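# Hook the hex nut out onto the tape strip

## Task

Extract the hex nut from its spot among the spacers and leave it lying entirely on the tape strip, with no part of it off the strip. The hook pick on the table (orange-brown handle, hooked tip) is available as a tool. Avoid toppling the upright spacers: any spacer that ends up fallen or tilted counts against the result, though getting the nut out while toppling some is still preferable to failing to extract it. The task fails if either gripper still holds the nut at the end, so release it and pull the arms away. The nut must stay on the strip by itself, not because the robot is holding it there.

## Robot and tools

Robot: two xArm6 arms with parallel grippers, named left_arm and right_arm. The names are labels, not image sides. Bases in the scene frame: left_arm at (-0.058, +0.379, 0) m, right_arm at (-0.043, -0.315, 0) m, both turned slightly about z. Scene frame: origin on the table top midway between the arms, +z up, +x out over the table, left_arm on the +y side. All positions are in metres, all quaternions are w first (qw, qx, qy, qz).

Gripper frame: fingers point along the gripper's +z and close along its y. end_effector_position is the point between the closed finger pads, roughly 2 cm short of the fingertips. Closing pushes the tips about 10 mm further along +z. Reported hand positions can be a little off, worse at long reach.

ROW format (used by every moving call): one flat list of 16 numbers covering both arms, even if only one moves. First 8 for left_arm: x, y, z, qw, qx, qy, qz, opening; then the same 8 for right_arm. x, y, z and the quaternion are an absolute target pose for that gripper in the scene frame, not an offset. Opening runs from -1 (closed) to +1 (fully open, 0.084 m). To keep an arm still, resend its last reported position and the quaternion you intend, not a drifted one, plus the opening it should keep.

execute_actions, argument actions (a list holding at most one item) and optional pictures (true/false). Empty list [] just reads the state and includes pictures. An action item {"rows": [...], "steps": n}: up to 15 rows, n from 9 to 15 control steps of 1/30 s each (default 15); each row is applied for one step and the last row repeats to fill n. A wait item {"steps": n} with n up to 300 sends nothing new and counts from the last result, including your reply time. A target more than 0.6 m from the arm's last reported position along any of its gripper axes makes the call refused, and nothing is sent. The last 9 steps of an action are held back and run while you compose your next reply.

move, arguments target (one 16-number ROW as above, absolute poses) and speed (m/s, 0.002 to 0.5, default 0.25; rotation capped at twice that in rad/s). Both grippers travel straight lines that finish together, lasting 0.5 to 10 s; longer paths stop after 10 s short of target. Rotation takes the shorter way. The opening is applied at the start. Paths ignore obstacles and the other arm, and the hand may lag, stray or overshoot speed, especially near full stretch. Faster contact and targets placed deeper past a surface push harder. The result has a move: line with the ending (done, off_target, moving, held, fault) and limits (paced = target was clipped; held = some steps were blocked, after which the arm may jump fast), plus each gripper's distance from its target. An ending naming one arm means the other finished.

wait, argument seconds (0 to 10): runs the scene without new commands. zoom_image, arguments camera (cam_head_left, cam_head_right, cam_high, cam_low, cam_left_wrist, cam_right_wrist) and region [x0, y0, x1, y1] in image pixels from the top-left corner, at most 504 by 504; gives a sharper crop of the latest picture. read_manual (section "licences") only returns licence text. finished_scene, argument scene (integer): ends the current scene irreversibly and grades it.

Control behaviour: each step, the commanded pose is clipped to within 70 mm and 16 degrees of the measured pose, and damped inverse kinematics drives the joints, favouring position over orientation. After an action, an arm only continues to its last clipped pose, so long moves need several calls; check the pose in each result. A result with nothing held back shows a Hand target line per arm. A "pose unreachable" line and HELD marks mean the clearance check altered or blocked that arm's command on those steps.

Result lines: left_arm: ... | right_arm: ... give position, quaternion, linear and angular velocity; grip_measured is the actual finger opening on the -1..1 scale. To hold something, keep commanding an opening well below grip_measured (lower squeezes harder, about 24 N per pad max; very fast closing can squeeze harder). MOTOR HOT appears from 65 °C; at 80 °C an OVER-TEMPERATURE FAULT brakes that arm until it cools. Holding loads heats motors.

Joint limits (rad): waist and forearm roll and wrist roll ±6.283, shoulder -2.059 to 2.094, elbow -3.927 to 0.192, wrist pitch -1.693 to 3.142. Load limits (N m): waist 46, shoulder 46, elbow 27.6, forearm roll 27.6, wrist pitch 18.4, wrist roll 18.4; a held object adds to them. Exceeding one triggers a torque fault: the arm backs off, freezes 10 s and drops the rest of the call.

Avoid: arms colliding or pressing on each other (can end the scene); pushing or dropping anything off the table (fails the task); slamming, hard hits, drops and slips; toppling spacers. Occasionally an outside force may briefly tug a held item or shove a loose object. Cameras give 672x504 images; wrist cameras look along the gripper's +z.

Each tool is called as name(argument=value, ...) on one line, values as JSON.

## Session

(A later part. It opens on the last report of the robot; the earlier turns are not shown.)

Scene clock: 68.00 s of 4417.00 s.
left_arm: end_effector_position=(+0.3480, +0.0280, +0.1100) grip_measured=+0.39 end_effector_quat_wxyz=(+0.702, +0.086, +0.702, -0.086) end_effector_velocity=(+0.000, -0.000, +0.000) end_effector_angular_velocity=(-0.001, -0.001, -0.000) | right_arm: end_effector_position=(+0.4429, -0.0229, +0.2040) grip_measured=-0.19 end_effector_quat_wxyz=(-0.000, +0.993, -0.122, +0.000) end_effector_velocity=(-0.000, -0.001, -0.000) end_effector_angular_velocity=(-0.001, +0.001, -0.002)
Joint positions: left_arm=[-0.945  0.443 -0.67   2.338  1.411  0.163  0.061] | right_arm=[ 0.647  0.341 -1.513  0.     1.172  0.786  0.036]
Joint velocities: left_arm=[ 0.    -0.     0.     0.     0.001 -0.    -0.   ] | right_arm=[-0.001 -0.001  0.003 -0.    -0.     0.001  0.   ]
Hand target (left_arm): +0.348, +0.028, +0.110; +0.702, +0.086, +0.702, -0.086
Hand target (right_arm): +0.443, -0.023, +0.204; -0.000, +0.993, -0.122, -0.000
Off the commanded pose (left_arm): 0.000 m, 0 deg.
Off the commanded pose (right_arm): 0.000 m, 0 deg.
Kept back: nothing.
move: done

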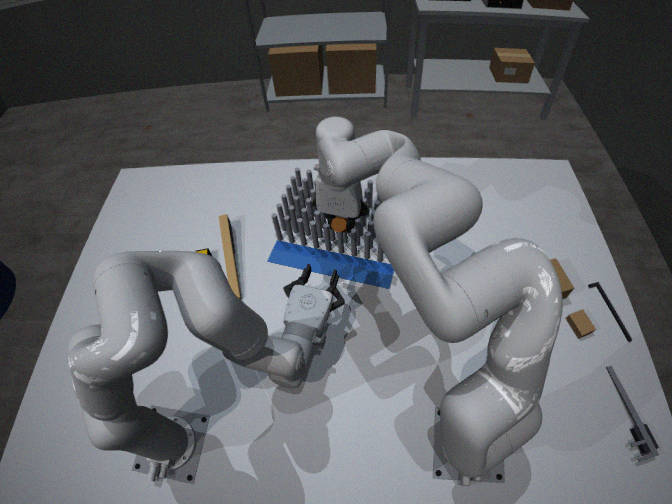

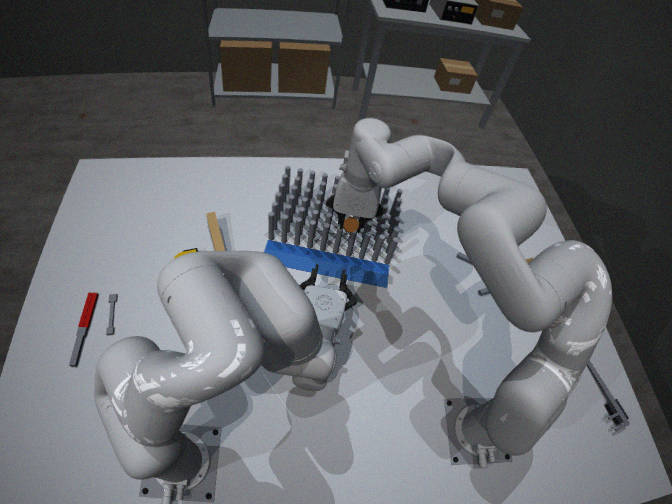

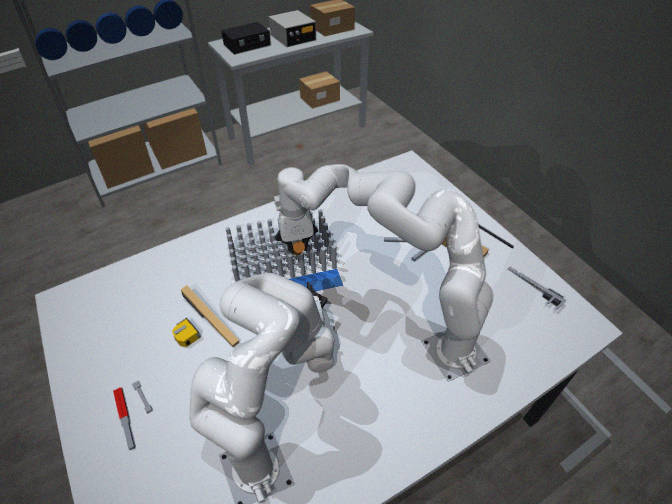

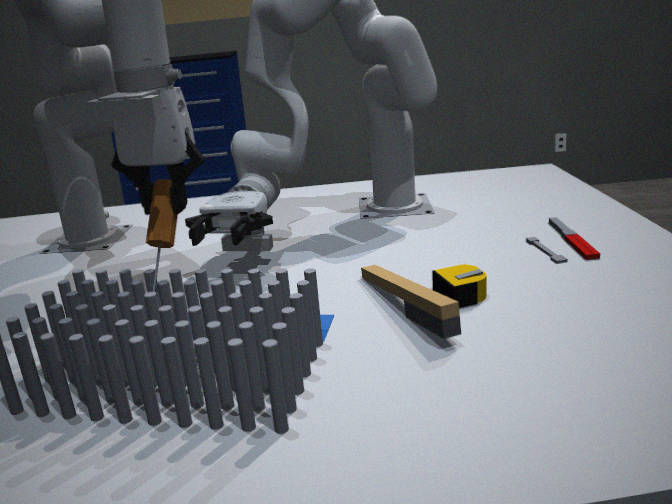

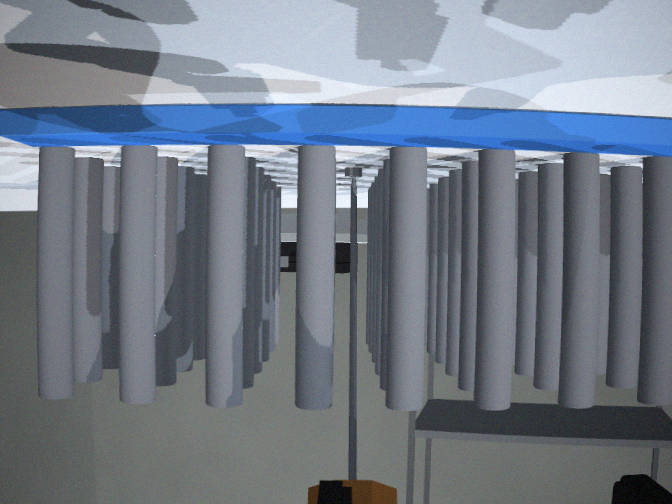

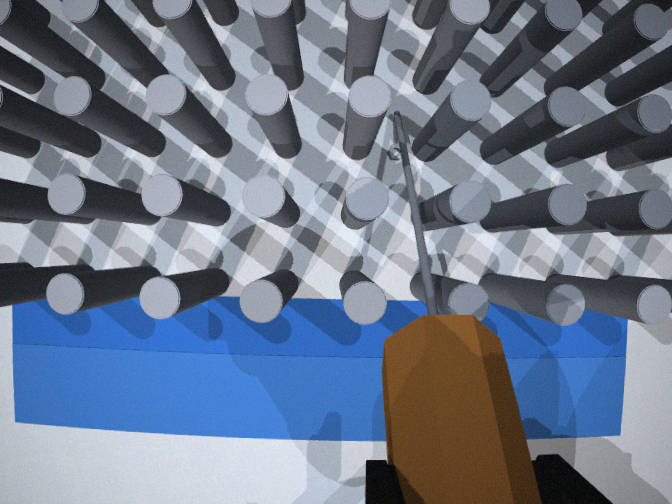

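move(target=[0.348,0.028,0.11,0.7018,0.0862,0.7018,-0.0862,0.4,0.4186,-0.0168,0.204,0,0.9925,-0.1219,0,-0.8], speed=0.018)

zoom_image(camera="cam_left_wrist", region=[295,140,415,230])

zoom_image(camera="cam_right_wrist", region=[340,80,460,200])

Scene clock: 69.93 s of 4417.00 s.
left_arm: end_effector_position=(+0.3480, +0.0280, +0.1100) grip_measured=+0.39 end_effector_quat_wxyz=(+0.702, +0.086, +0.702, -0.086) end_effector_velocity=(+0.000, +0.000, +0.000) end_effector_angular_velocity=(-0.000, -0.002, +0.001) | right_arm: end_effector_position=(+0.4186, -0.0168, +0.2040) grip_measured=-0.19 end_effector_quat_wxyz=(-0.000, +0.993, -0.122, +0.000) end_effector_velocity=(+0.000, -0.000, +0.000) end_effector_angular_velocity=(+0.000, -0.002, +0.000)
Joint positions: left_arm=[-0.945  0.443 -0.67   2.338  1.411  0.163  0.061] | right_arm=[ 0.679  0.279 -1.426  0.     1.147  0.818  0.036]
Joint velocities: left_arm=[ 0.     0.001  0.    -0.     0.002 -0.     0.   ] | right_arm=[ 0.    -0.001  0.001 -0.001 -0.001  0.    -0.   ]
Hand target (left_arm): +0.348, +0.028, +0.110; +0.702, +0.086, +0.702, -0.086
Hand target (right_arm): +0.419, -0.017, +0.204; -0.000, +0.993, -0.122, -0.000
Off the commanded pose (left_arm): 0.000 m, 0 deg.
Off the commanded pose (right_arm): 0.000 m, 0 deg.
Kept back: nothing.
move: done

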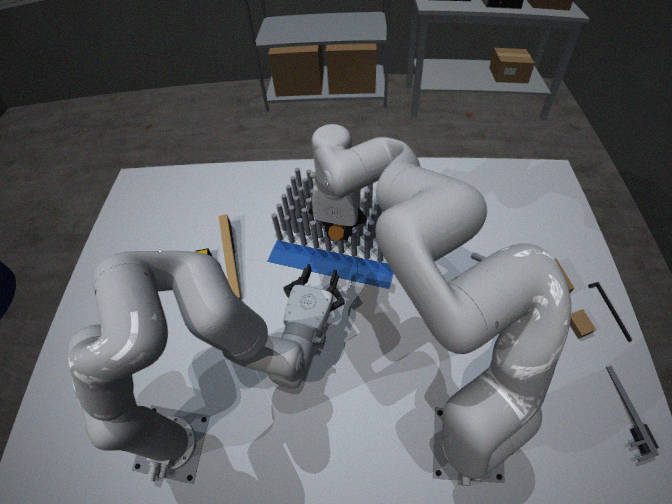

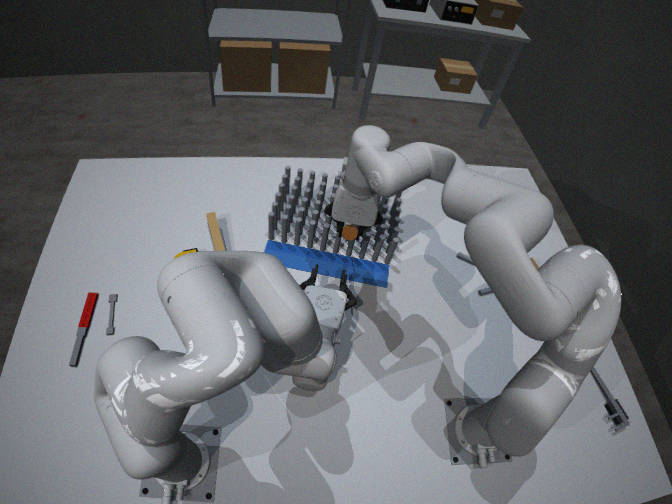

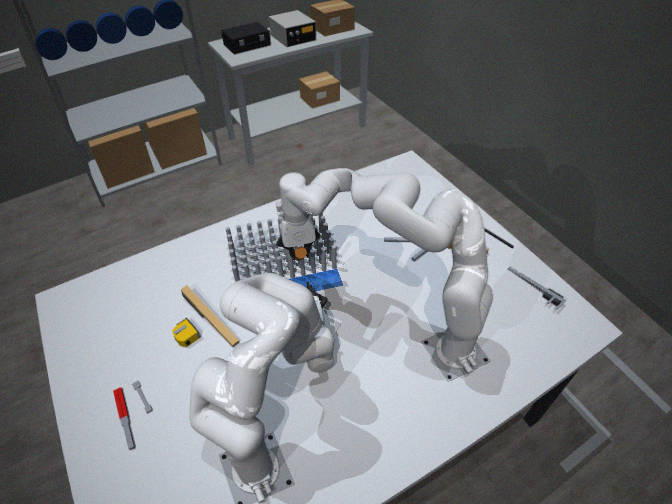

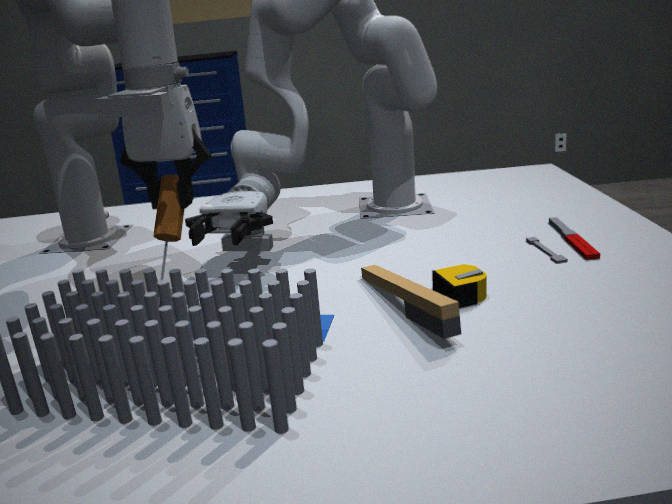

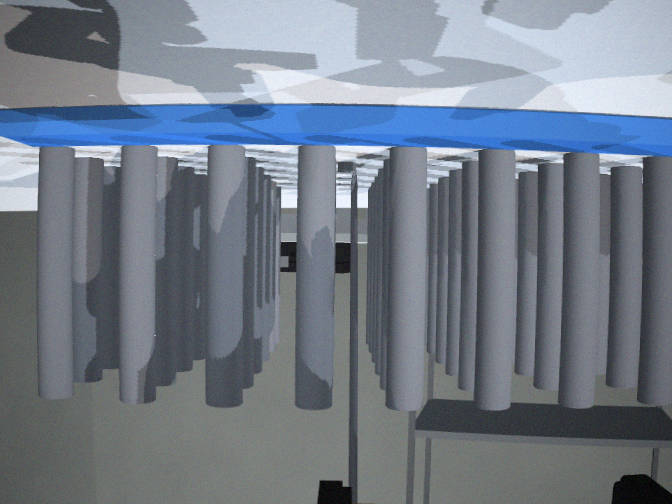

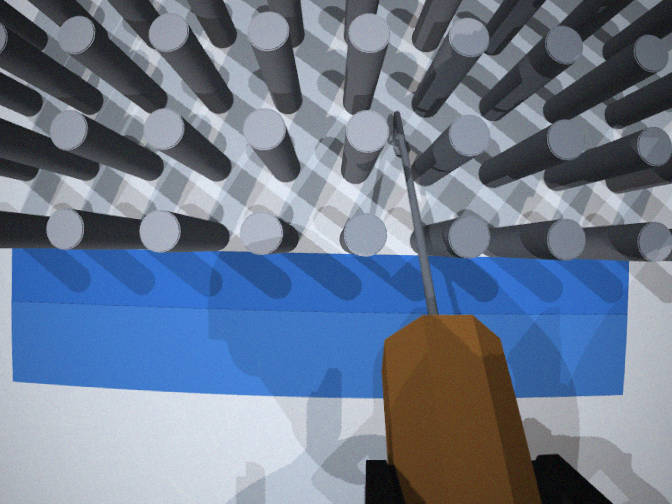

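Region (295, 140, 415, 230) of cam_left_wrist's 672x504 image, scaled by 4.200, with more detail than that image has; it fills the top 378 rows of this view, and the rest is white.

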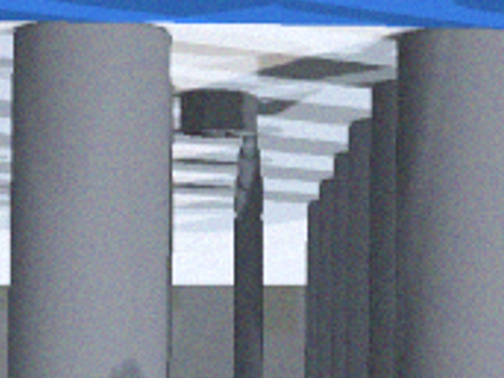

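Region (340, 80, 460, 200) of cam_right_wrist's 672x504 image, scaled by 4.200, with more detail than that image has.

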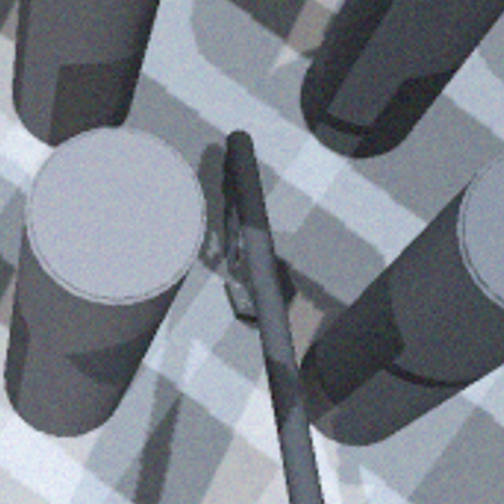

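move(target=[0.348,0.028,0.11,0.7018,0.0862,0.7018,-0.0862,0.4,0.4244,-0.0183,0.216,0,0.9925,-0.1219,0,-0.8], speed=0.03)

zoom_image(camera="cam_right_wrist", region=[340,80,460,200])

zoom_image(camera="cam_left_wrist", region=[295,140,415,230])

Scene clock: 71.13 s of 4417.00 s.
left_arm: end_effector_position=(+0.3480, +0.0280, +0.1100) grip_measured=+0.39 end_effector_quat_wxyz=(+0.702, +0.086, +0.702, -0.086) end_effector_velocity=(+0.000, -0.000, +0.001) end_effector_angular_velocity=(-0.001, -0.001, -0.000) | right_arm: end_effector_position=(+0.4243, -0.0183, +0.2159) grip_measured=-0.19 end_effector_quat_wxyz=(+0.000, +0.993, -0.122, -0.000) end_effector_velocity=(-0.001, -0.000, -0.003) end_effector_angular_velocity=(-0.004, +0.008, -0.000)
Joint positions: left_arm=[-0.945  0.443 -0.67   2.338  1.411  0.163  0.061] | right_arm=[ 0.672  0.286 -1.469 -0.     1.184  0.81   0.036]
Joint velocities: left_arm=[-0.    -0.002  0.     0.001  0.     0.    -0.   ] | right_arm=[ 0.     0.005  0.     0.001  0.003  0.    -0.   ]
Hand target (left_arm): +0.348, +0.028, +0.110; +0.702, +0.086, +0.702, -0.086
Hand target (right_arm): +0.424, -0.018, +0.216; +0.000, +0.993, -0.122, +0.000
Off the commanded pose (left_arm): 0.000 m, 0 deg.
Off the commanded pose (right_arm): 0.000 m, 0 deg.
Kept back: nothing.
move: done

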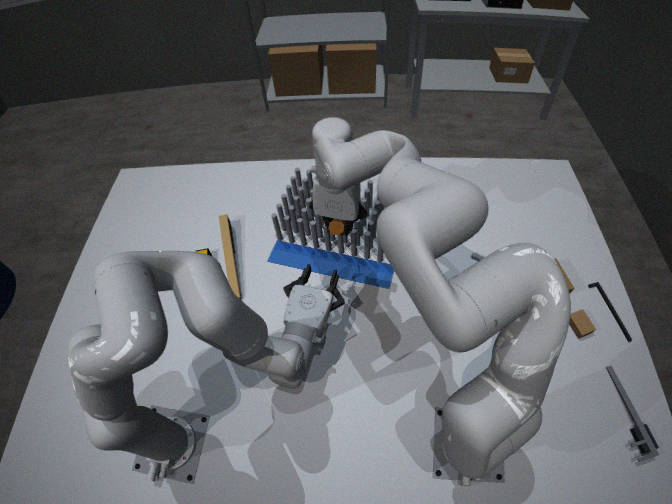

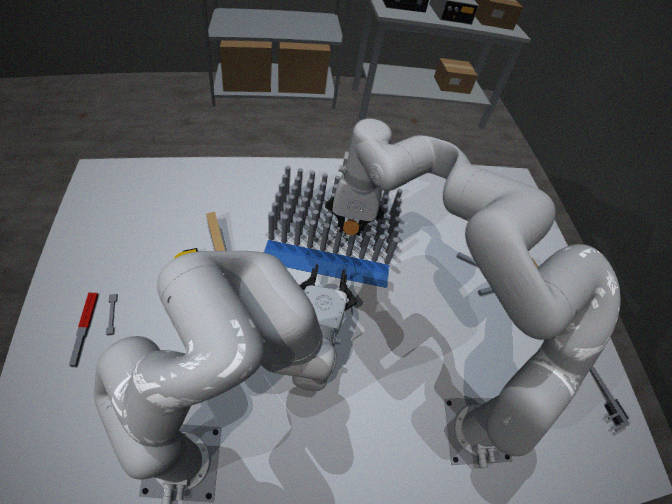

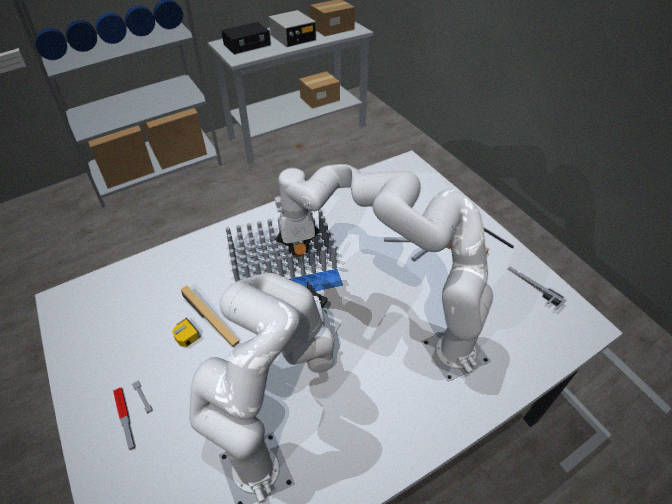

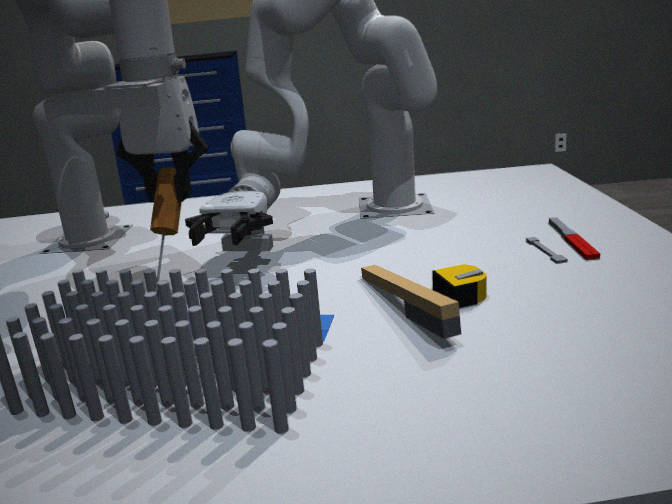

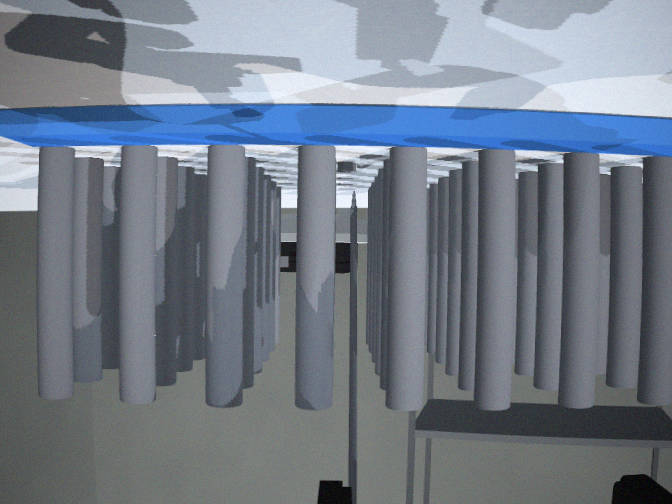

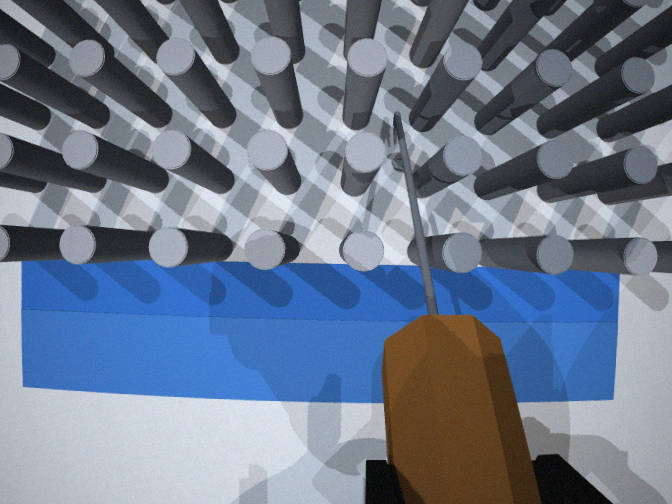

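Region (340, 80, 460, 200) of cam_right_wrist's 672x504 image, scaled by 4.200, with more detail than that image has.

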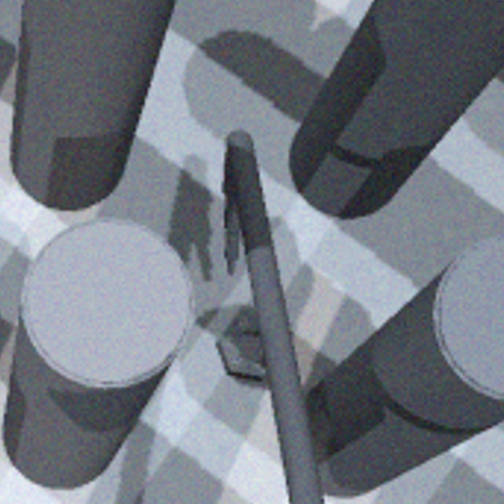

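Region (295, 140, 415, 230) of cam_left_wrist's 672x504 image, scaled by 4.200, with more detail than that image has; it fills the top 378 rows of this view, and the rest is white.

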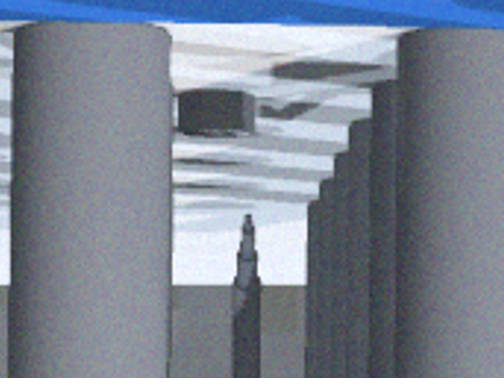

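move(target=[0.348,0.028,0.11,0.7018,0.0862,0.7018,-0.0862,0.4,0.4233,-0.0214,0.214,0,0.9925,-0.1219,0,-0.8], speed=0.02)

move(target=[0.348,0.028,0.11,0.7018,0.0862,0.7018,-0.0862,0.4,0.4233,-0.0214,0.2045,0,0.9925,-0.1219,0,-0.8], speed=0.015)

zoom_image(camera="cam_right_wrist", region=[340,80,460,200])

zoom_image(camera="cam_left_wrist", region=[295,140,415,230])

Scene clock: 72.33 s of 4417.00 s.
left_arm: end_effector_position=(+0.3480, +0.0280, +0.1100) grip_measured=+0.39 end_effector_quat_wxyz=(+0.702, +0.086, +0.702, -0.086) end_effector_velocity=(+0.000, +0.000, -0.000) end_effector_angular_velocity=(+0.001, +0.000, +0.000) | right_arm: end_effector_position=(+0.4233, -0.0214, +0.2140) grip_measured=-0.19 end_effector_quat_wxyz=(+0.000, +0.993, -0.122, -0.000) end_effector_velocity=(-0.001, +0.000, -0.001) end_effector_angular_velocity=(-0.001, +0.001, +0.001)
Joint positions: left_arm=[-0.945  0.443 -0.67   2.338  1.411  0.163  0.061] | right_arm=[ 0.668  0.278 -1.453  0.     1.175  0.807  0.036]
Joint velocities: left_arm=[ 0.     0.001  0.     0.     0.    -0.    -0.   ] | right_arm=[ 0.001  0.     0.001 -0.     0.    -0.001  0.   ]
Hand target (left_arm): +0.348, +0.028, +0.110; +0.702, +0.086, +0.702, -0.086
Hand target (right_arm): +0.423, -0.021, +0.214; +0.000, +0.993, -0.122, +0.000
Off the commanded pose (left_arm): 0.000 m, 0 deg.
Off the commanded pose (right_arm): 0.000 m, 0 deg.
Kept back: nothing.
move: done

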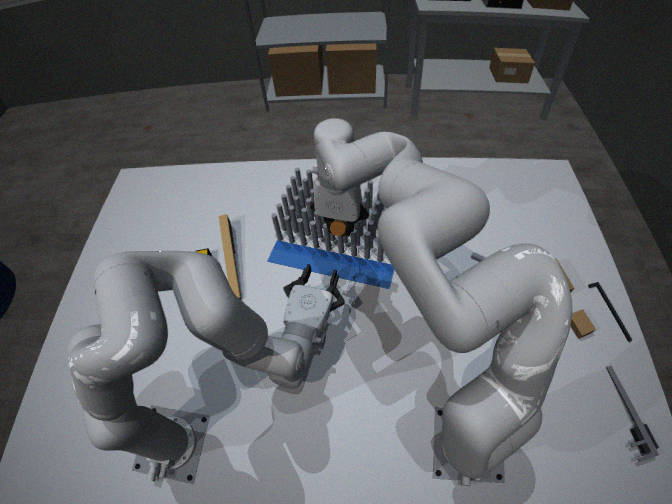

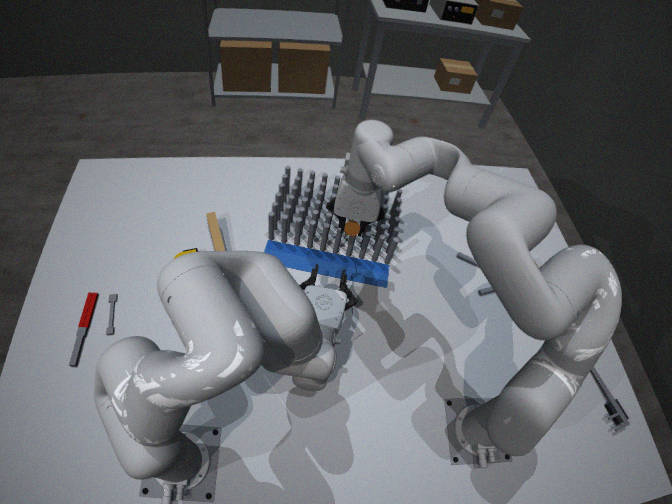

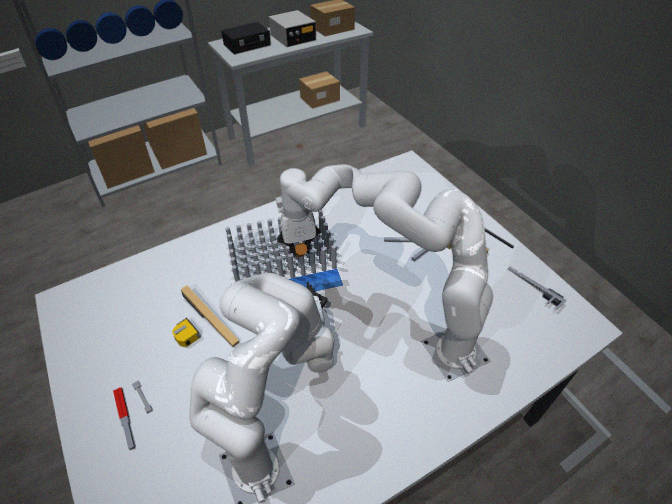

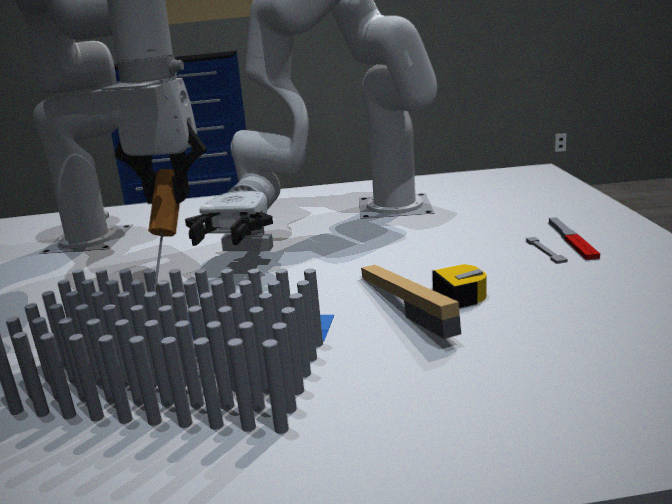

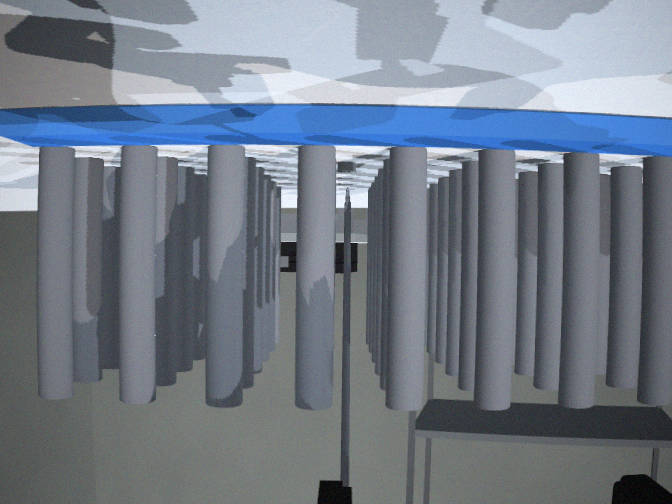

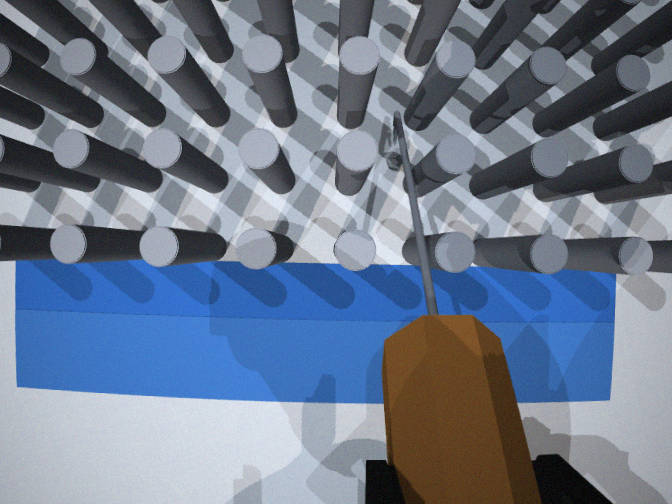

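Scene clock: 73.20 s of 4417.00 s.
left_arm: end_effector_position=(+0.3480, +0.0280, +0.1100) grip_measured=+0.39 end_effector_quat_wxyz=(+0.702, +0.086, +0.702, -0.086) end_effector_velocity=(+0.000, +0.000, +0.000) end_effector_angular_velocity=(-0.000, +0.000, +0.001) | right_arm: end_effector_position=(+0.4233, -0.0214, +0.2045) grip_measured=-0.19 end_effector_quat_wxyz=(+0.000, +0.993, -0.122, -0.000) end_effector_velocity=(+0.000, +0.000, +0.001) end_effector_angular_velocity=(+0.002, -0.003, -0.001)
Joint positions: left_arm=[-0.945  0.443 -0.67   2.338  1.411  0.163  0.061] | right_arm=[ 0.668  0.284 -1.434  0.     1.15   0.807  0.036]
Joint velocities: left_arm=[ 0.    -0.001  0.    -0.    -0.    -0.    -0.   ] | right_arm=[ 0.    -0.002 -0.     0.    -0.001  0.001 -0.   ]
Hand target (left_arm): +0.348, +0.028, +0.110; +0.702, +0.086, +0.702, -0.086
Hand target (right_arm): +0.423, -0.021, +0.204; -0.000, +0.993, -0.122, -0.000
Off the commanded pose (left_arm): 0.000 m, 0 deg.
Off the commanded pose (right_arm): 0.000 m, 0 deg.
Kept back: nothing.
move: done

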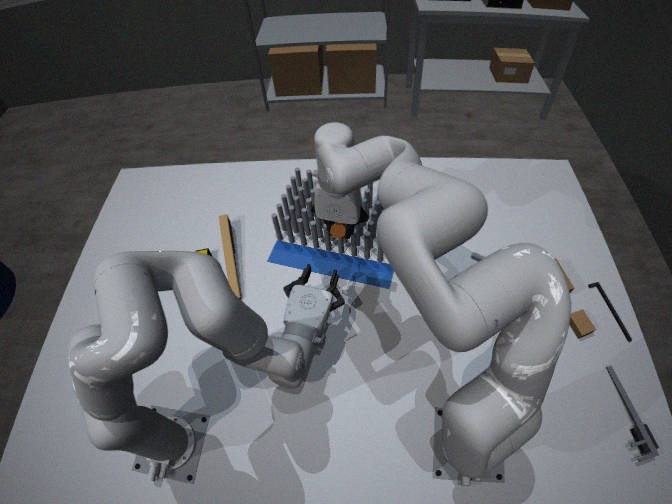

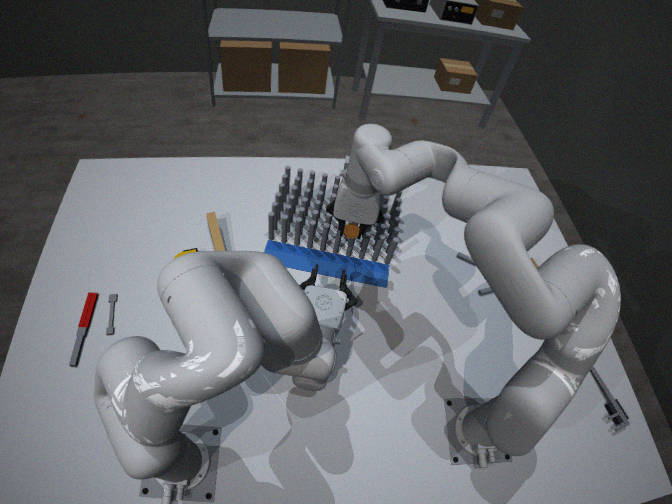

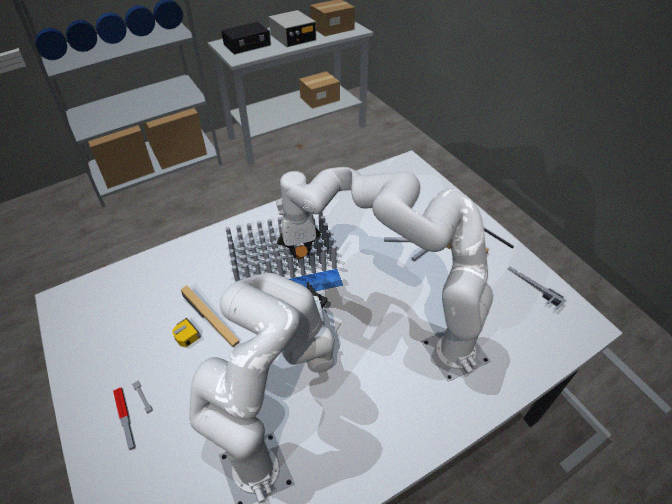

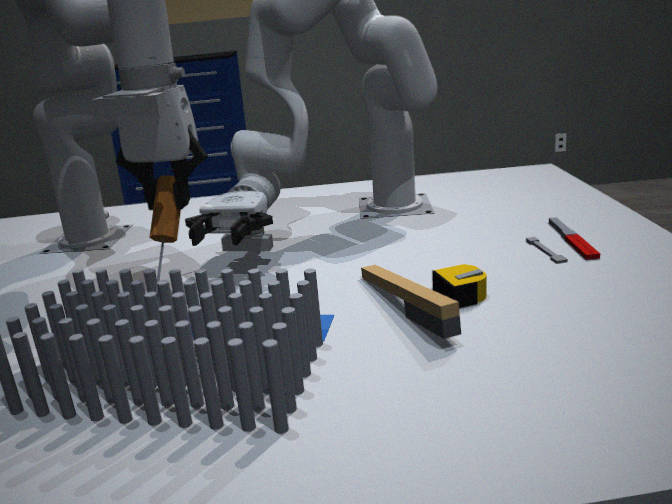

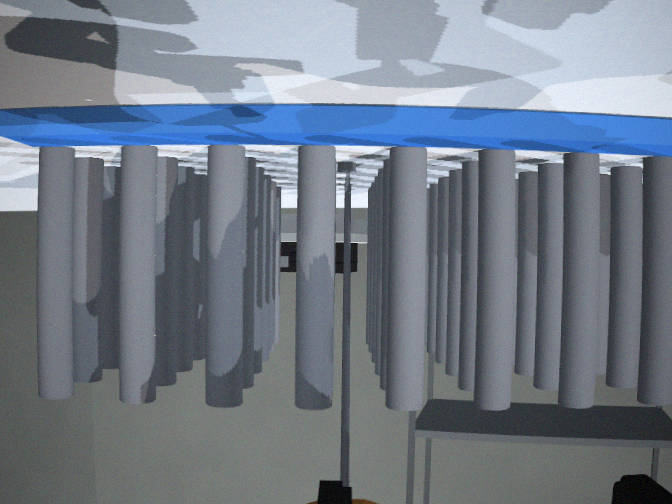

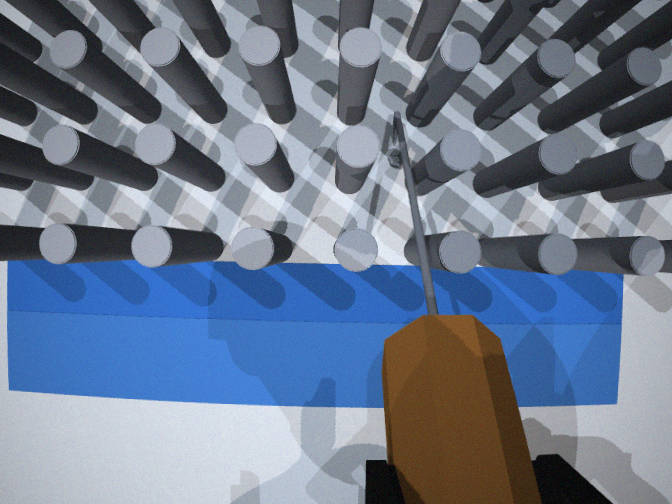

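Region (340, 80, 460, 200) of cam_right_wrist's 672x504 image, scaled by 4.200, with more detail than that image has.

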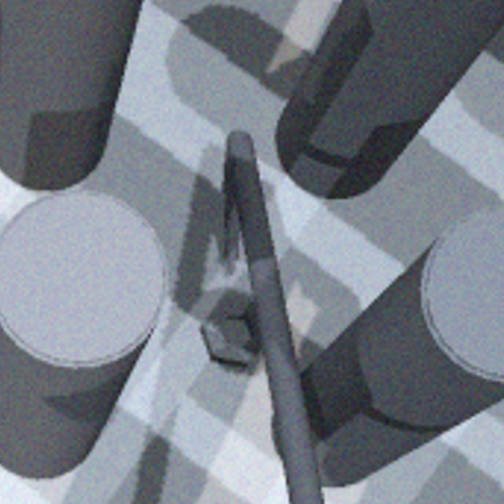

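Region (295, 140, 415, 230) of cam_left_wrist's 672x504 image, scaled by 4.200, with more detail than that image has; it fills the top 378 rows of this view, and the rest is white.

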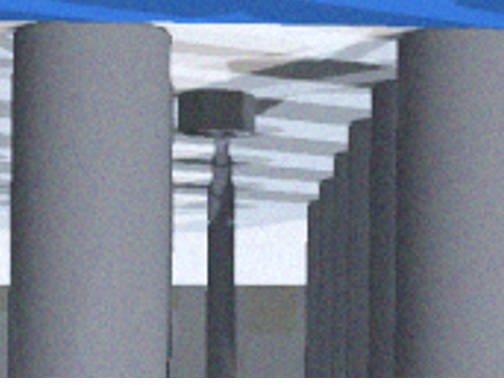

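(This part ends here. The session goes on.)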